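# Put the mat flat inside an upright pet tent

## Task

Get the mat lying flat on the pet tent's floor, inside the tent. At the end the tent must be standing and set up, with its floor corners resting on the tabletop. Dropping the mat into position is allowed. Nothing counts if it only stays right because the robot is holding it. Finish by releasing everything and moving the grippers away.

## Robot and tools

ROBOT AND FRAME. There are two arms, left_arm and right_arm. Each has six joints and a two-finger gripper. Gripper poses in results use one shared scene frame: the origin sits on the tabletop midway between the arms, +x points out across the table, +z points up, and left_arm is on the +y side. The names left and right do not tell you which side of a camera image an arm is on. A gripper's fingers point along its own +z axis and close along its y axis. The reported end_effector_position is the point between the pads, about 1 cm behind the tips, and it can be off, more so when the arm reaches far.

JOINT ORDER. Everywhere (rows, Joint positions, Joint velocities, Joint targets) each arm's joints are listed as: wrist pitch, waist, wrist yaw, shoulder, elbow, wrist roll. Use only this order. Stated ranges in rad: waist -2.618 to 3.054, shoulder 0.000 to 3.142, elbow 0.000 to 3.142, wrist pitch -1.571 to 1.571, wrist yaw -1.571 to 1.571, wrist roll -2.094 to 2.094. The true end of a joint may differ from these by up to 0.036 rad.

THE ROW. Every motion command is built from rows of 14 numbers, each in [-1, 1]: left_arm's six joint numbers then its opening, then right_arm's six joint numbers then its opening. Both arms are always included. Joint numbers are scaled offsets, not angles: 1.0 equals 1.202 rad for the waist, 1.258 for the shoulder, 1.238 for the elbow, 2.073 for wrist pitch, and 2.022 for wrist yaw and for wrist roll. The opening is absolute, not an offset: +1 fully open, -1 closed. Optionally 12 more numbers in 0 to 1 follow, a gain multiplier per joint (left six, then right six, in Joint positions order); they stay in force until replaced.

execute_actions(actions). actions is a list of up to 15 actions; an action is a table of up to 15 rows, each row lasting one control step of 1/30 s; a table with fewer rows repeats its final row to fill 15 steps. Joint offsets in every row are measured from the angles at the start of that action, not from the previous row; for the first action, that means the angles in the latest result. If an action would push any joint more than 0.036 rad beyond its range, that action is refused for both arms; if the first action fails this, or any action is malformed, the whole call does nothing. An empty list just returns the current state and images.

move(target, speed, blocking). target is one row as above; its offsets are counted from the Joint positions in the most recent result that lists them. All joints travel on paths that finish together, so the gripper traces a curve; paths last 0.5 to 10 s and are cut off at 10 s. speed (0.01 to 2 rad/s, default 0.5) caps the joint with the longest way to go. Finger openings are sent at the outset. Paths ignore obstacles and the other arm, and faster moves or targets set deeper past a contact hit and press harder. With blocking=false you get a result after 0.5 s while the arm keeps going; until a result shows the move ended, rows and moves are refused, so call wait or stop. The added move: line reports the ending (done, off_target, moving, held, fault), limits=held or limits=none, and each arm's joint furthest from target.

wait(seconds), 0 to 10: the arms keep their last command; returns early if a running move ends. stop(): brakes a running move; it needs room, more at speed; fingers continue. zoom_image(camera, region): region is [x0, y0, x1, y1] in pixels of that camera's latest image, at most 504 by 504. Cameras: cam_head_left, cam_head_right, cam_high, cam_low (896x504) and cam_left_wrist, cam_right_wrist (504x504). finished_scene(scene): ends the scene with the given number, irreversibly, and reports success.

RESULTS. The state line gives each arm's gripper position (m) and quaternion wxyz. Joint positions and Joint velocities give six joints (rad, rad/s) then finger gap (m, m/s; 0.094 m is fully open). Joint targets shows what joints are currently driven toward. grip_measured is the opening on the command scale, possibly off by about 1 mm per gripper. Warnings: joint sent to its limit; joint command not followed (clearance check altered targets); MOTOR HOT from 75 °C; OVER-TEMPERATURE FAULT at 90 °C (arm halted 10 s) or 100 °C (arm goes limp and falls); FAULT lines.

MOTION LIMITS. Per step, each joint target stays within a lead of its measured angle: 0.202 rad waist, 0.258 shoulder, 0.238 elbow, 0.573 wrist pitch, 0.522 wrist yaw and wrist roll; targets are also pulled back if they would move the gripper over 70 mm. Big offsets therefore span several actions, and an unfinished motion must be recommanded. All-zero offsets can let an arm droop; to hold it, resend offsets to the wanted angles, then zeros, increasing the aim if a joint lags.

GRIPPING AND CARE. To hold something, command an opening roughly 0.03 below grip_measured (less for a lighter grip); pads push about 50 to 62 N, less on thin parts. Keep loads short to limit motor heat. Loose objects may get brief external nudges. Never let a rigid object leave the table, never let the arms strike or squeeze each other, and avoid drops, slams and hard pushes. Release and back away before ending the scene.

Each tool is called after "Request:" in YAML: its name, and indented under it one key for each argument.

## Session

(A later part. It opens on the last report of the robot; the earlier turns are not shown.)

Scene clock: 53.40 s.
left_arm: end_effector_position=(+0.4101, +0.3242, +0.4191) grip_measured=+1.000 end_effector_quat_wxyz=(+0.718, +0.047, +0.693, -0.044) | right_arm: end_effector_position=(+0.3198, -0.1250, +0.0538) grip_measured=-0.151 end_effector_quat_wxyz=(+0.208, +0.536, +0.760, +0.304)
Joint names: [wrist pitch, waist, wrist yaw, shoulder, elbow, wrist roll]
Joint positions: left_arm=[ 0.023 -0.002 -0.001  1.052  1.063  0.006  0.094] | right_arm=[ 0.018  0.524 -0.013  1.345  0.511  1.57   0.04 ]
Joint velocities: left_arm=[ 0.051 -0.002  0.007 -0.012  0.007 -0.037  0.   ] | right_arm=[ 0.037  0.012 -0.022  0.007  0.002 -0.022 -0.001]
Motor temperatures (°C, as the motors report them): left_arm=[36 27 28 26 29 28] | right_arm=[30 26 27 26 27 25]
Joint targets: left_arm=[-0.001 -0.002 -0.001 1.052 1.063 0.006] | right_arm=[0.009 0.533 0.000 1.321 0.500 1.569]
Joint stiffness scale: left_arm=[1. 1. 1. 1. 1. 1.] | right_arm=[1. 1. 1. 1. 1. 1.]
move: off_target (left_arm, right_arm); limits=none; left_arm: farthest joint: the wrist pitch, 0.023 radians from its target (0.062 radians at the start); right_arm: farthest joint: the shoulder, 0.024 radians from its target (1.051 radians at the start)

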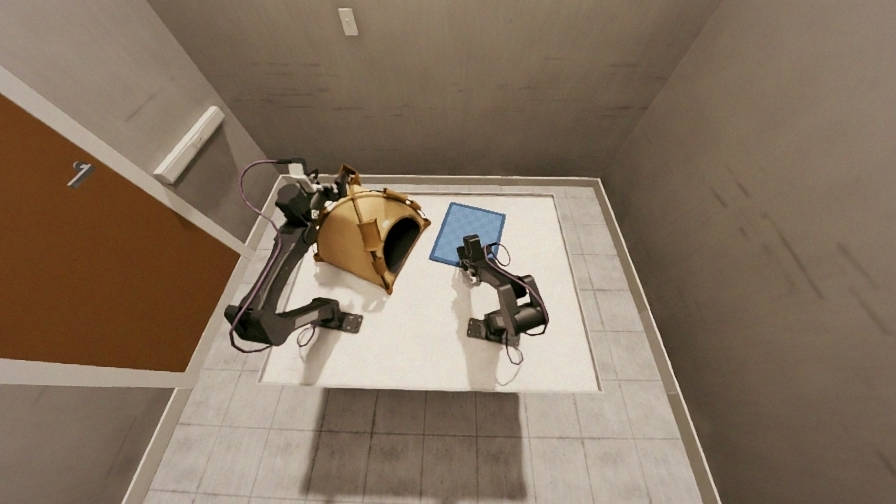

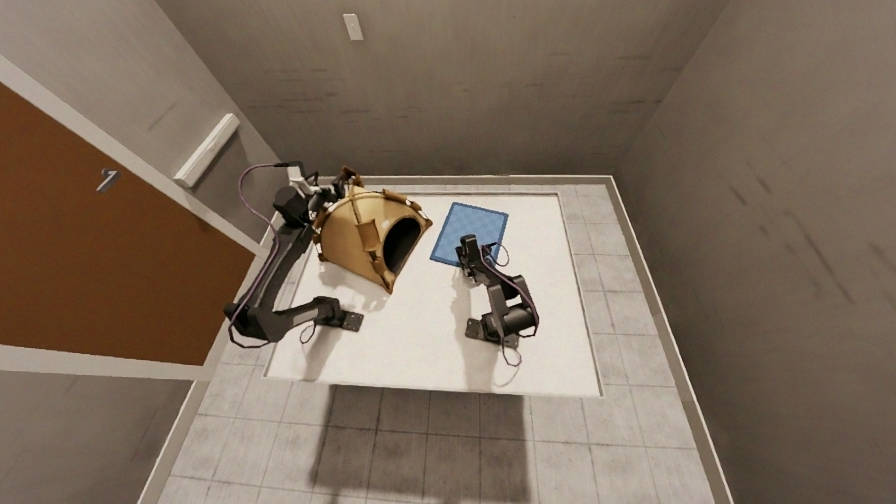

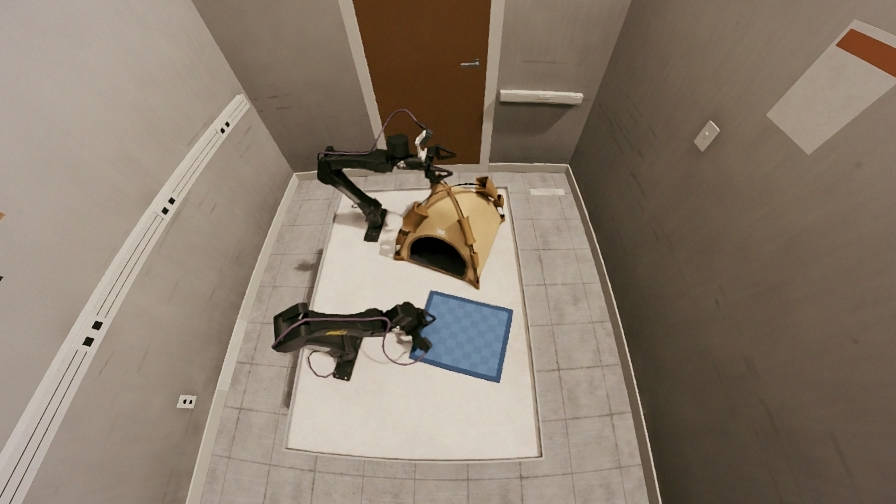

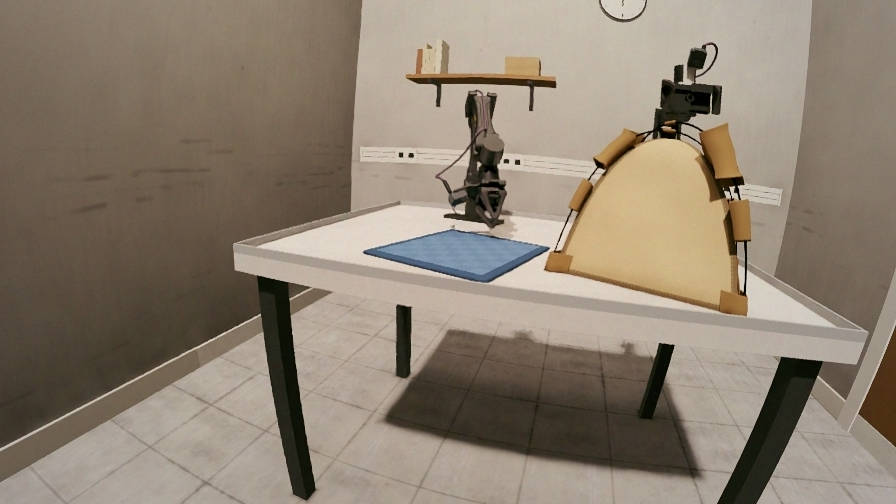

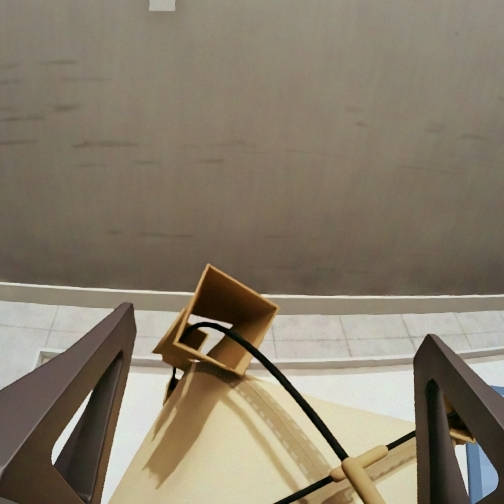

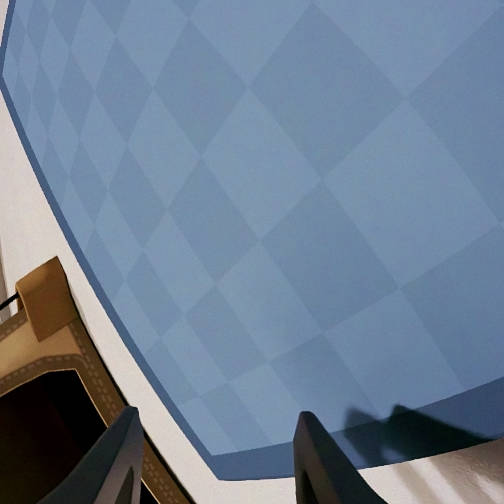

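Request:
move:
  target: [0,0,0,0,0,0,1,0.05,0,0,0.16,0,0,-0.15]
  speed: 0.25

Request:
execute_actions:
  actions:
    - [[0,0,0,0,0,0,1,-0.05,-0.03,0,0.03,0,0,-0.15],[0,0,0,0,0,0,1,-0.05,-0.03,0,0.03,0,0,-0.15],[0,0,0,0,0,0,1,-0.05,-0.03,0,0.03,0,0,-0.15],[0,0,0,0,0,0,1,-0.05,-0.06,0,0.03,0,0,-0.15],[0,0,0,0,0,0,1,-0.05,-0.06,0,0.03,0,0,-0.15],[0,0,0,0,0,0,1,-0.05,-0.06,0,0.03,0,0,-0.15],[0,0,0,0,0,0,1,-0.05,-0.09,0,0.03,0,0,-0.15],[0,0,0,0,0,0,1,-0.05,-0.09,0,0.03,0,0,-0.15],[0,0,0,0,0,0,1,-0.05,-0.09,0,0.03,0,0,-0.15],[0,0,0,0,0,0,1,-0.05,-0.12,0,0.03,0,0,-0.15],[0,0,0,0,0,0,1,-0.05,-0.12,0,0.03,0,0,-0.15],[0,0,0,0,0,0,1,-0.05,-0.12,0,0.03,0,0,-0.15],[0,0,0,0,0,0,1,-0.05,-0.15,0,0.03,0,0,-0.15]]
    - [[0,0,0,0,0,0,1,-0.05,-0.06,0,0.03,0,0,-0.15],[0,0,0,0,0,0,1,-0.05,-0.06,0,0.03,0,0,-0.15],[0,0,0,0,0,0,1,-0.05,-0.06,0,0.03,0,0,-0.15],[0,0,0,0,0,0,1,-0.05,-0.09,0,0.03,0,0,-0.15],[0,0,0,0,0,0,1,-0.05,-0.09,0,0.03,0,0,-0.15],[0,0,0,0,0,0,1,-0.05,-0.09,0,0.03,0,0,-0.15],[0,0,0,0,0,0,1,-0.05,-0.12,0,0.03,0,0,-0.15],[0,0,0,0,0,0,1,-0.05,-0.12,0,0.03,0,0,-0.15],[0,0,0,0,0,0,1,-0.05,-0.12,0,0.03,0,0,-0.15],[0,0,0,0,0,0,1,-0.05,-0.15,0,0.03,0,0,-0.15],[0,0,0,0,0,0,1,-0.05,-0.15,0,0.03,0,0,-0.15],[0,0,0,0,0,0,1,-0.05,-0.15,0,0.03,0,0,-0.15],[0,0,0,0,0,0,1,-0.05,-0.18,0,0.03,0,0,-0.15]]
    - [[0,0,0,0,0,0,1,-0.05,-0.06,0,0.03,0,0,-0.15]]

Scene clock: 55.73 s.
left_arm: end_effector_position=(+0.4100, +0.3242, +0.4201) grip_measured=+1.000 end_effector_quat_wxyz=(+0.719, +0.047, +0.692, -0.045) | right_arm: end_effector_position=(+0.3339, -0.1202, +0.0250) grip_measured=-0.151 end_effector_quat_wxyz=(+0.205, +0.537, +0.761, +0.299)
Joint names: [wrist pitch, waist, wrist yaw, shoulder, elbow, wrist roll]
Joint positions: left_arm=[ 0.027 -0.002 -0.001  1.052  1.063  0.006  0.094] | right_arm=[ 0.172  0.524 -0.013  1.512  0.511  1.57   0.04 ]
Joint velocities: left_arm=[ 0.007 -0.007 -0.051  0.007 -0.007  0.007  0.   ] | right_arm=[-0.037 -0.022  0.022 -0.012 -0.012  0.007 -0.001]
Motor temperatures (°C, as the motors report them): left_arm=[36 27 28 26 29 28] | right_arm=[30 26 27 26 27 25]
Joint targets: left_arm=[0.023 -0.002 -0.001 1.052 1.063 0.006] | right_arm=[0.122 0.524 -0.013 1.546 0.511 1.570]
Joint stiffness scale: left_arm=[1. 1. 1. 1. 1. 1.] | right_arm=[1. 1. 1. 1. 1. 1.]
move: off_target (right_arm); limits=none; left_arm: farthest joint: the wrist pitch, 0.004 radians from its target (0.000 radians at the start); right_arm: farthest joint: the wrist pitch, 0.051 radians from its target (0.104 radians at the start)

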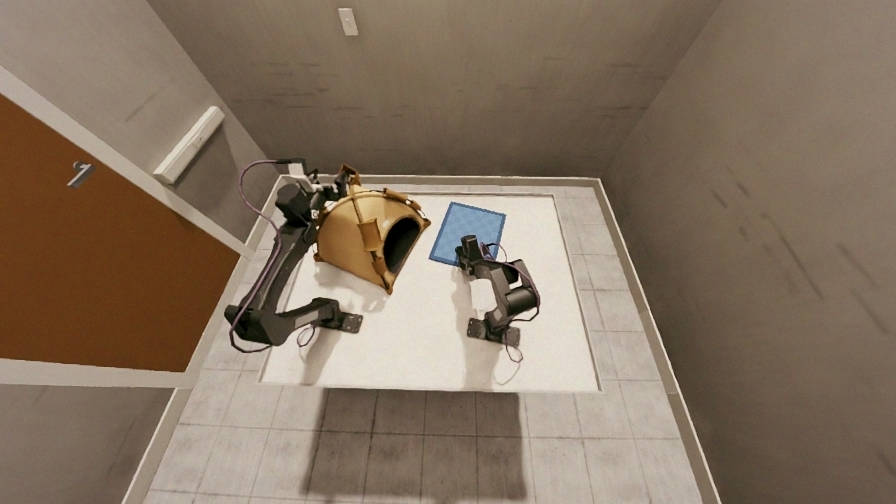

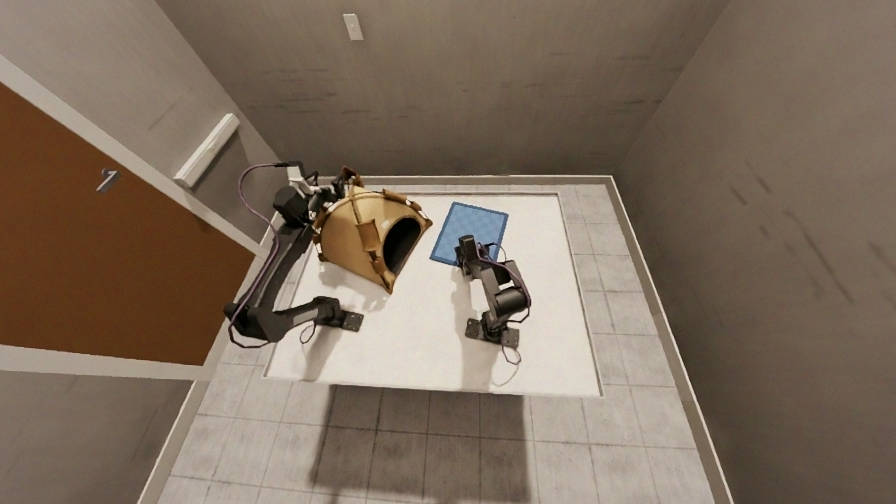

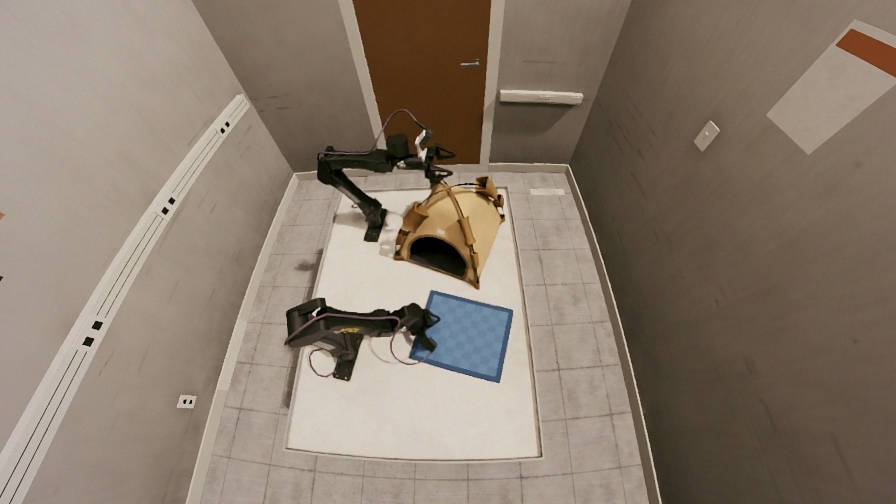

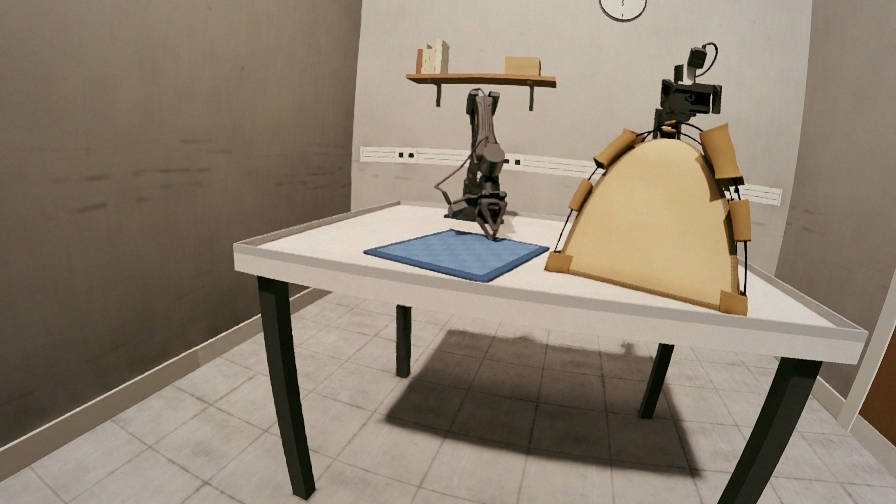

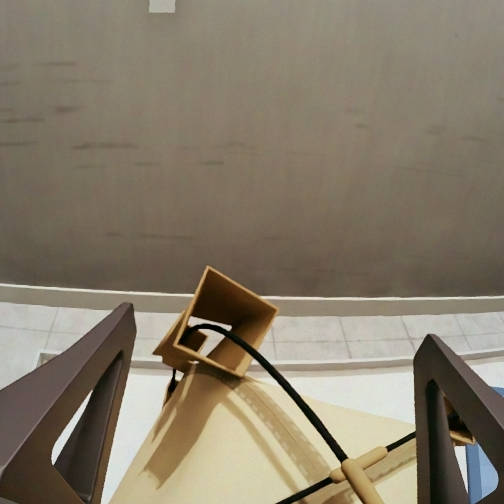

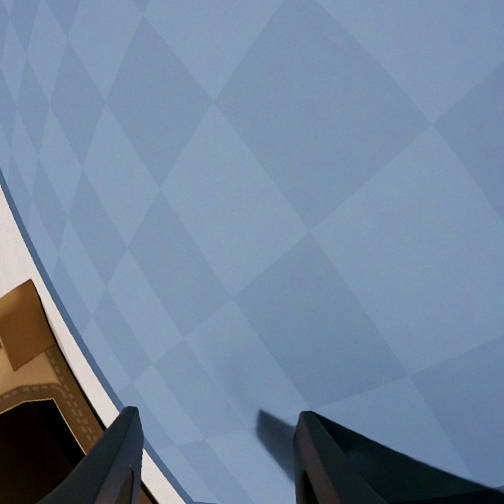

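Scene clock: 57.23 s.
left_arm: end_effector_position=(+0.4099, +0.3242, +0.4230) grip_measured=+1.000 end_effector_quat_wxyz=(+0.723, +0.047, +0.688, -0.045) | right_arm: end_effector_position=(+0.3538, -0.2433, +0.0250) grip_measured=-0.151 end_effector_quat_wxyz=(+0.228, +0.668, +0.650, +0.283)
Joint names: [wrist pitch, waist, wrist yaw, shoulder, elbow, wrist roll]
Joint positions: left_arm=[ 0.039 -0.002 -0.001  1.052  1.063  0.006  0.094] | right_arm=[ 0.167  0.123 -0.108  1.512  0.511  1.575  0.04 ]
Joint velocities: left_arm=[-0.066 -0.002  0.007  0.002 -0.012  0.022  0.   ] | right_arm=[ 0.022  0.002  0.022 -0.002 -0.007  0.051 -0.001]
Motor temperatures (°C, as the motors report them): left_arm=[37 27 28 26 29 28] | right_arm=[30 26 27 26 27 25]
Joint targets: left_arm=[0.035 -0.002 -0.001 1.052 1.063 0.006] | right_arm=[0.065 0.108 -0.086 1.550 0.511 1.574]
Joint stiffness scale: left_arm=[1. 1. 1. 1. 1. 1.] | right_arm=[1. 1. 1. 1. 1. 1.]

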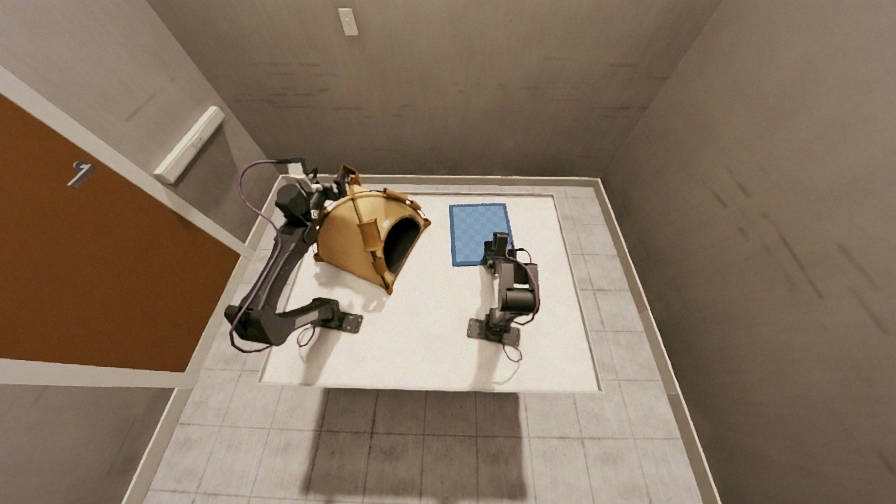

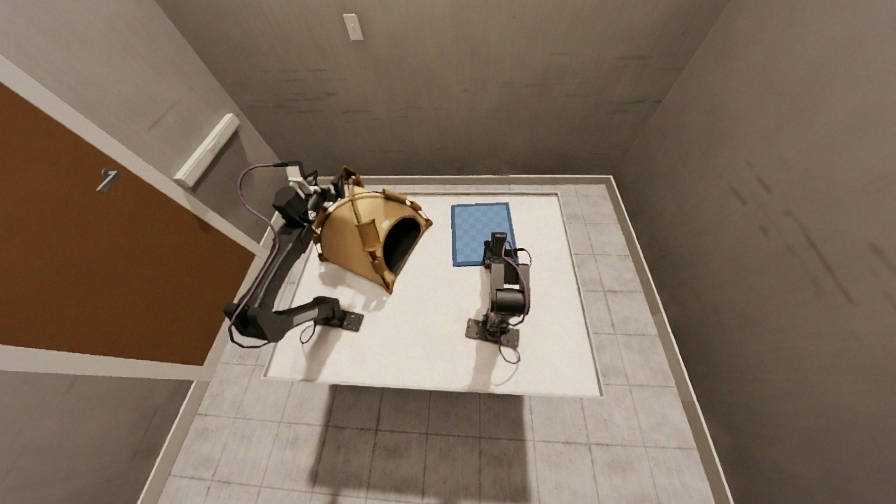

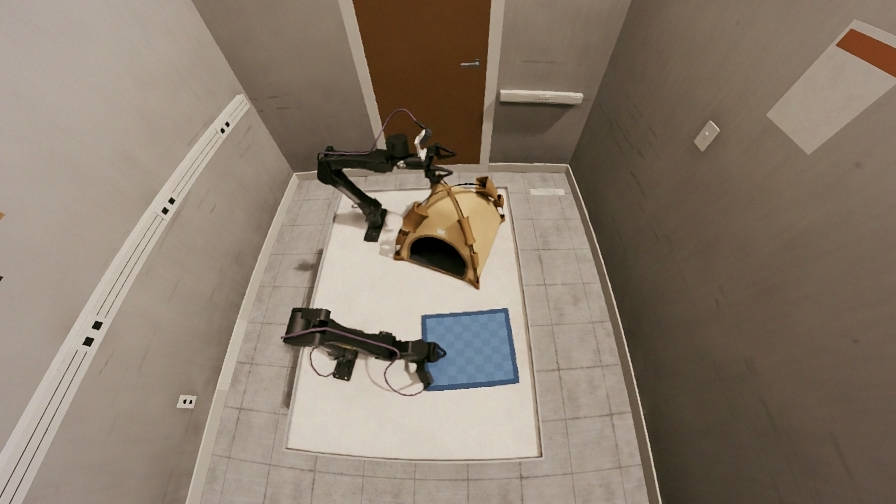

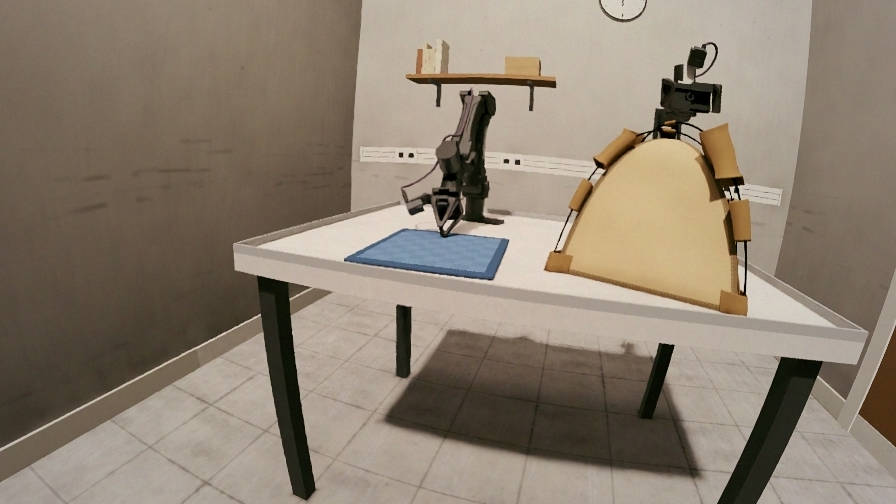

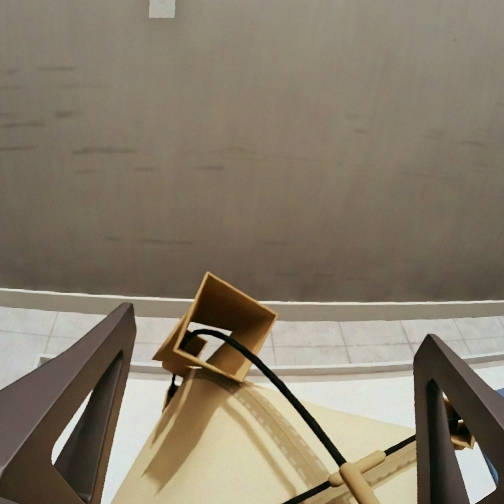

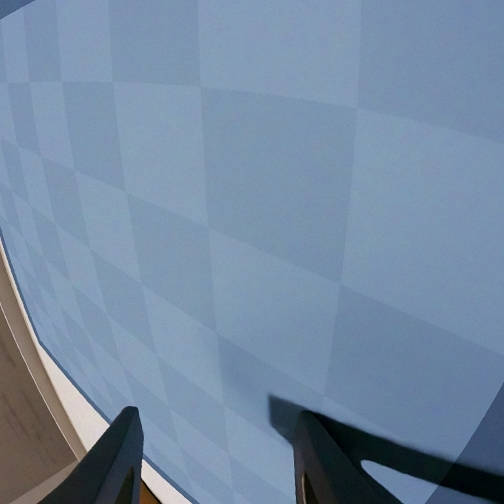

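Request:
move:
  target: [0,0,0,0,0,0,1,0.03,0,0,-0.04,0,0,-0.15]

Request:
move:
  target: [0,0,0,0,0,0,1,-0.05,0.115,0.058,-0.375,-0.28,0,-0.15]
  speed: 0.5

Scene clock: 58.80 s.
left_arm: end_effector_position=(+0.4099, +0.3242, +0.4239) grip_measured=+1.000 end_effector_quat_wxyz=(+0.724, +0.047, +0.686, -0.045) | right_arm: end_effector_position=(+0.3640, -0.2437, +0.0416) grip_measured=-0.151 end_effector_quat_wxyz=(+0.251, +0.657, +0.642, +0.306)
Joint names: [wrist pitch, waist, wrist yaw, shoulder, elbow, wrist roll]
Joint positions: left_arm=[ 0.042 -0.002 -0.001  1.052  1.063  0.006  0.094] | right_arm=[ 0.213  0.123 -0.11   1.486  0.511  1.575  0.04 ]
Joint velocities: left_arm=[-0.007 -0.002 -0.095 -0.012 -0.007  0.007  0.   ] | right_arm=[-0.11   0.017  0.081  0.007  0.002 -0.022 -0.   ]
Motor temperatures (°C, as the motors report them): left_arm=[37 27 28 26 29 28] | right_arm=[30 26 27 25 27 25]
Joint targets: left_arm=[0.039 -0.002 -0.001 1.052 1.063 0.006] | right_arm=[0.230 0.123 -0.108 1.462 0.511 1.575]
Joint stiffness scale: left_arm=[1. 1. 1. 1. 1. 1.] | right_arm=[1. 1. 1. 1. 1. 1.]
move: off_target (right_arm); limits=none; left_arm: farthest joint: the wrist pitch, 0.003 radians from its target (0.000 radians at the start); right_arm: farthest joint: the shoulder, 0.024 radians from its target (0.050 radians at the start)

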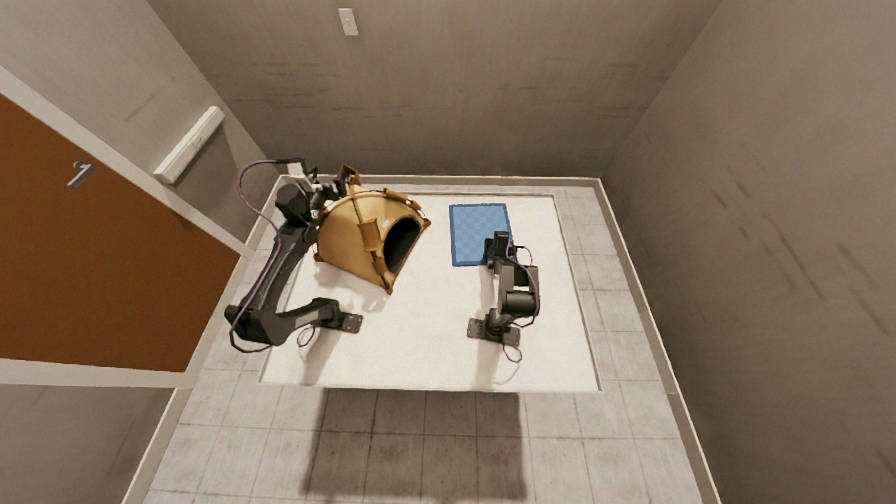

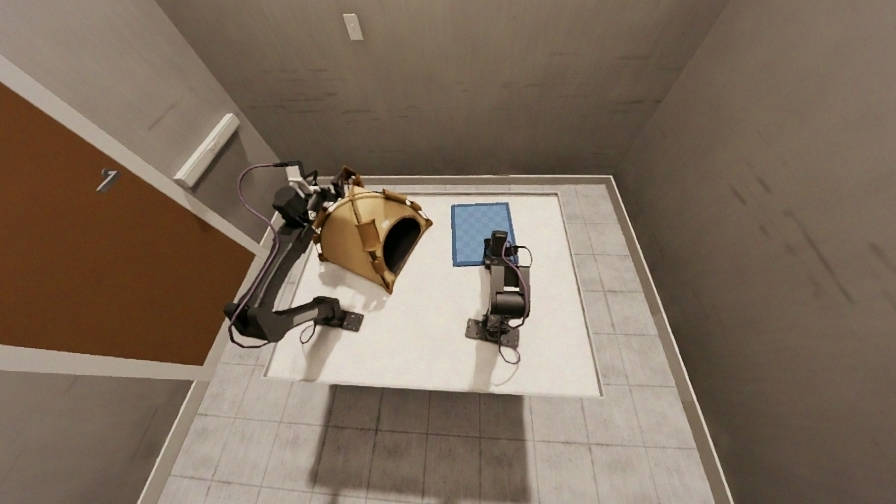

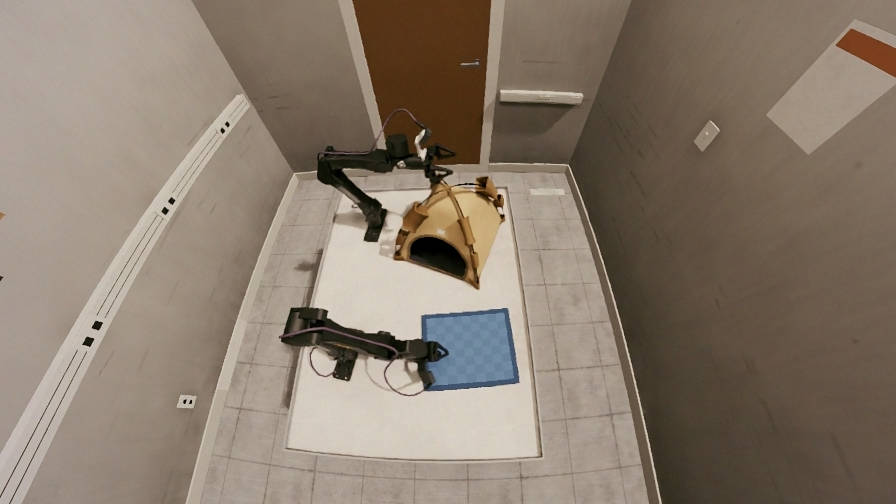

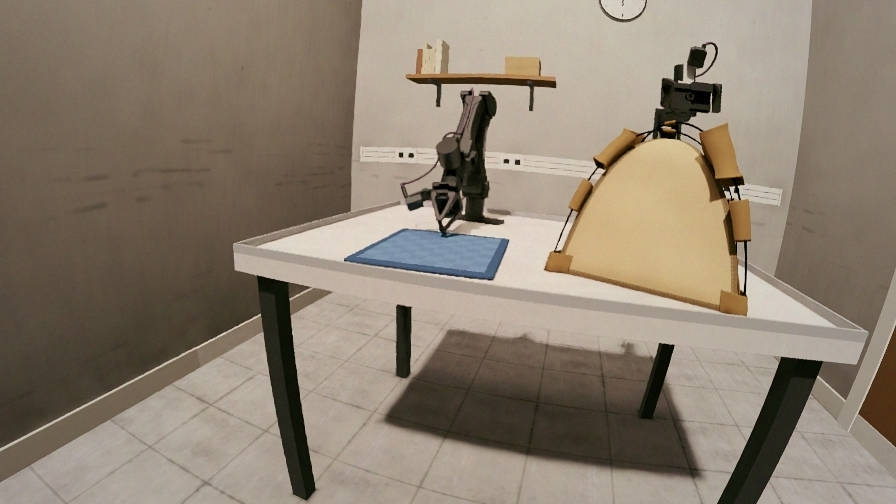

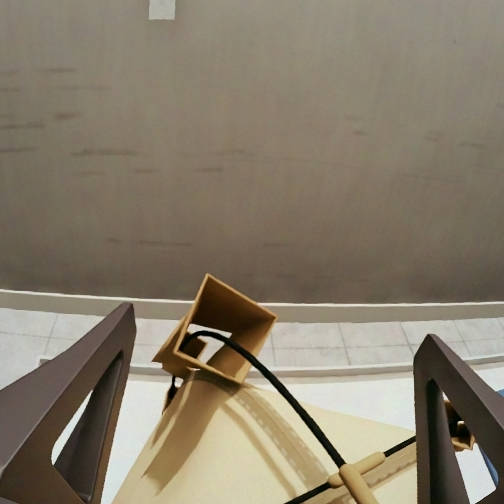

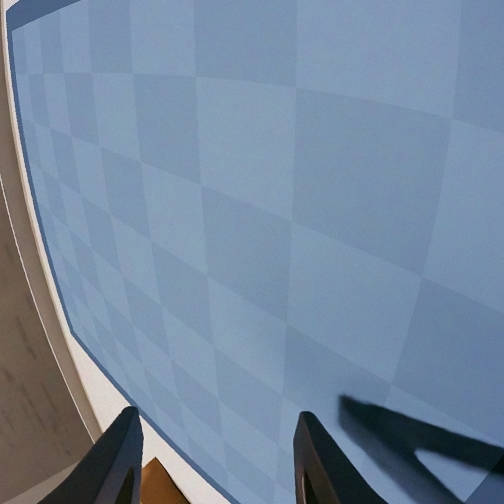

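Scene clock: 60.33 s.
left_arm: end_effector_position=(+0.4098, +0.3242, +0.4249) grip_measured=+1.000 end_effector_quat_wxyz=(+0.726, +0.047, +0.685, -0.045) | right_arm: end_effector_position=(+0.2719, -0.2213, +0.0297) grip_measured=-0.151 end_effector_quat_wxyz=(+0.271, +0.628, +0.668, +0.294)
Joint names: [wrist pitch, waist, wrist yaw, shoulder, elbow, wrist roll]
Joint positions: left_arm=[ 0.046 -0.002 -0.001  1.052  1.063  0.006  0.094] | right_arm=[ 0.116  0.25  -0.007  1.038  0.174  1.575  0.04 ]
Joint velocities: left_arm=[-0.125 -0.017  0.007  0.012  0.032  0.022  0.   ] | right_arm=[ 0.007  0.012  0.007 -0.002  0.007 -0.022  0.   ]
Motor temperatures (°C, as the motors report them): left_arm=[37 27 28 26 29 28] | right_arm=[30 26 27 25 27 25]
Joint targets: left_arm=[0.042 -0.002 -0.001 1.052 1.063 0.006] | right_arm=[0.109 0.261 0.007 1.014 0.164 1.575]
Joint stiffness scale: left_arm=[1. 1. 1. 1. 1. 1.] | right_arm=[1. 1. 1. 1. 1. 1.]
move: off_target (right_arm); limits=none; left_arm: farthest joint: the wrist pitch, 0.004 radians from its target (0.000 radians at the start); right_arm: farthest joint: the shoulder, 0.024 radians from its target (0.472 radians at the start)

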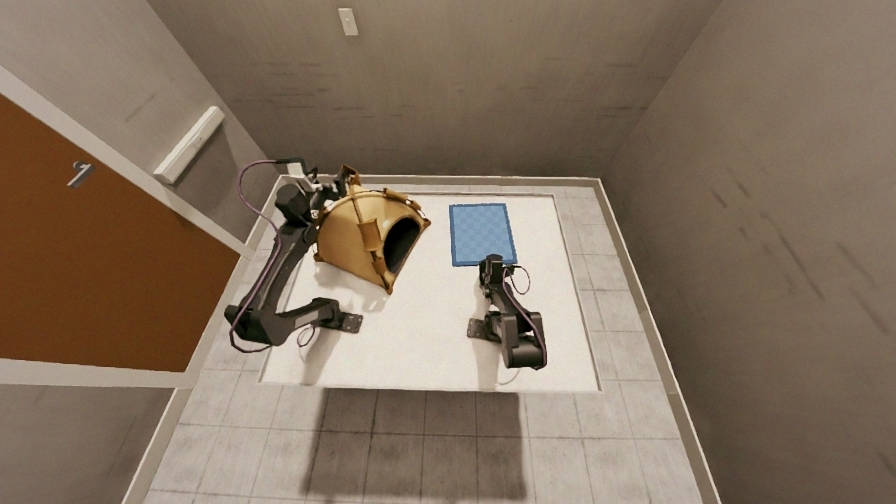

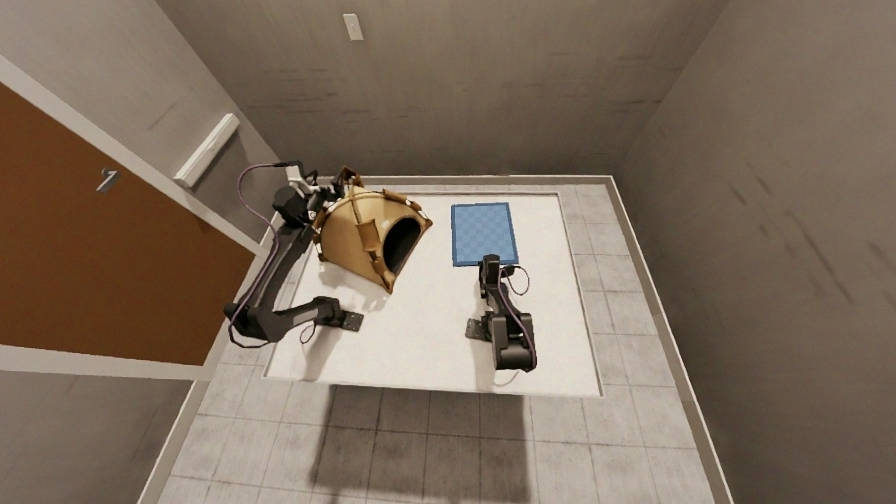

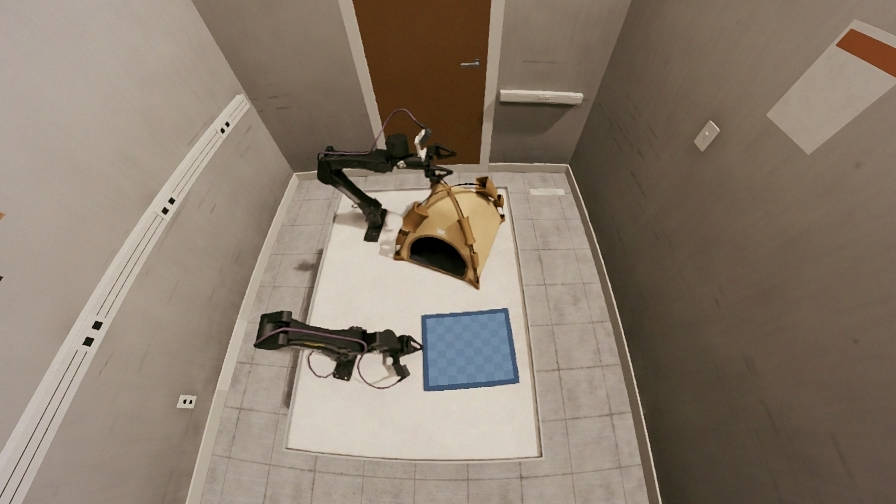

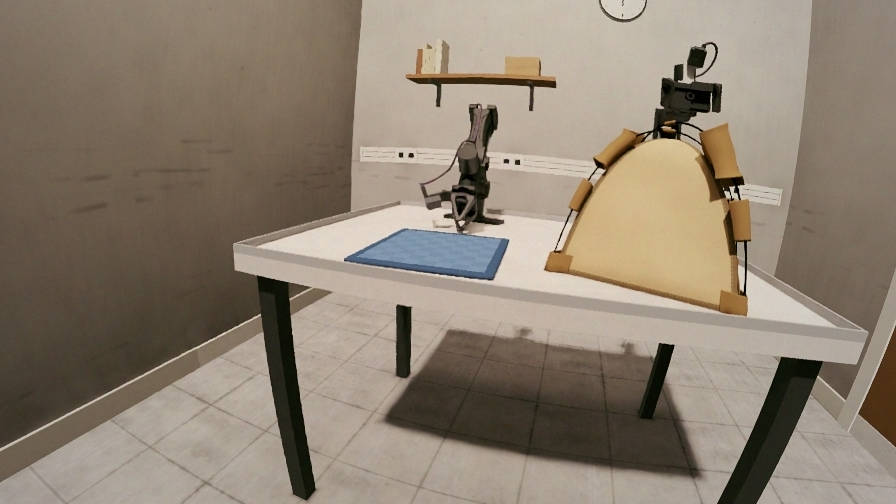

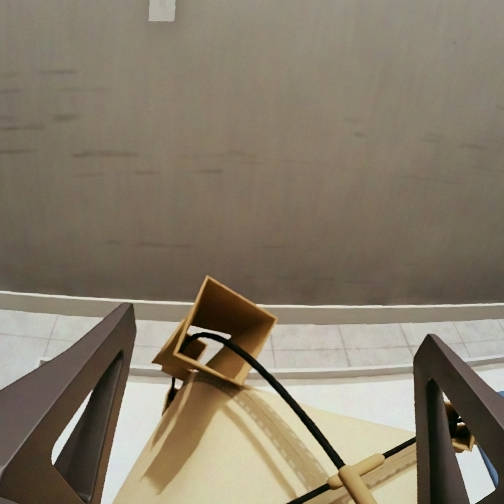

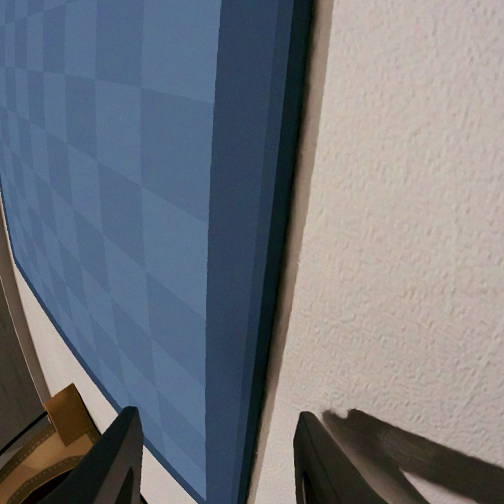

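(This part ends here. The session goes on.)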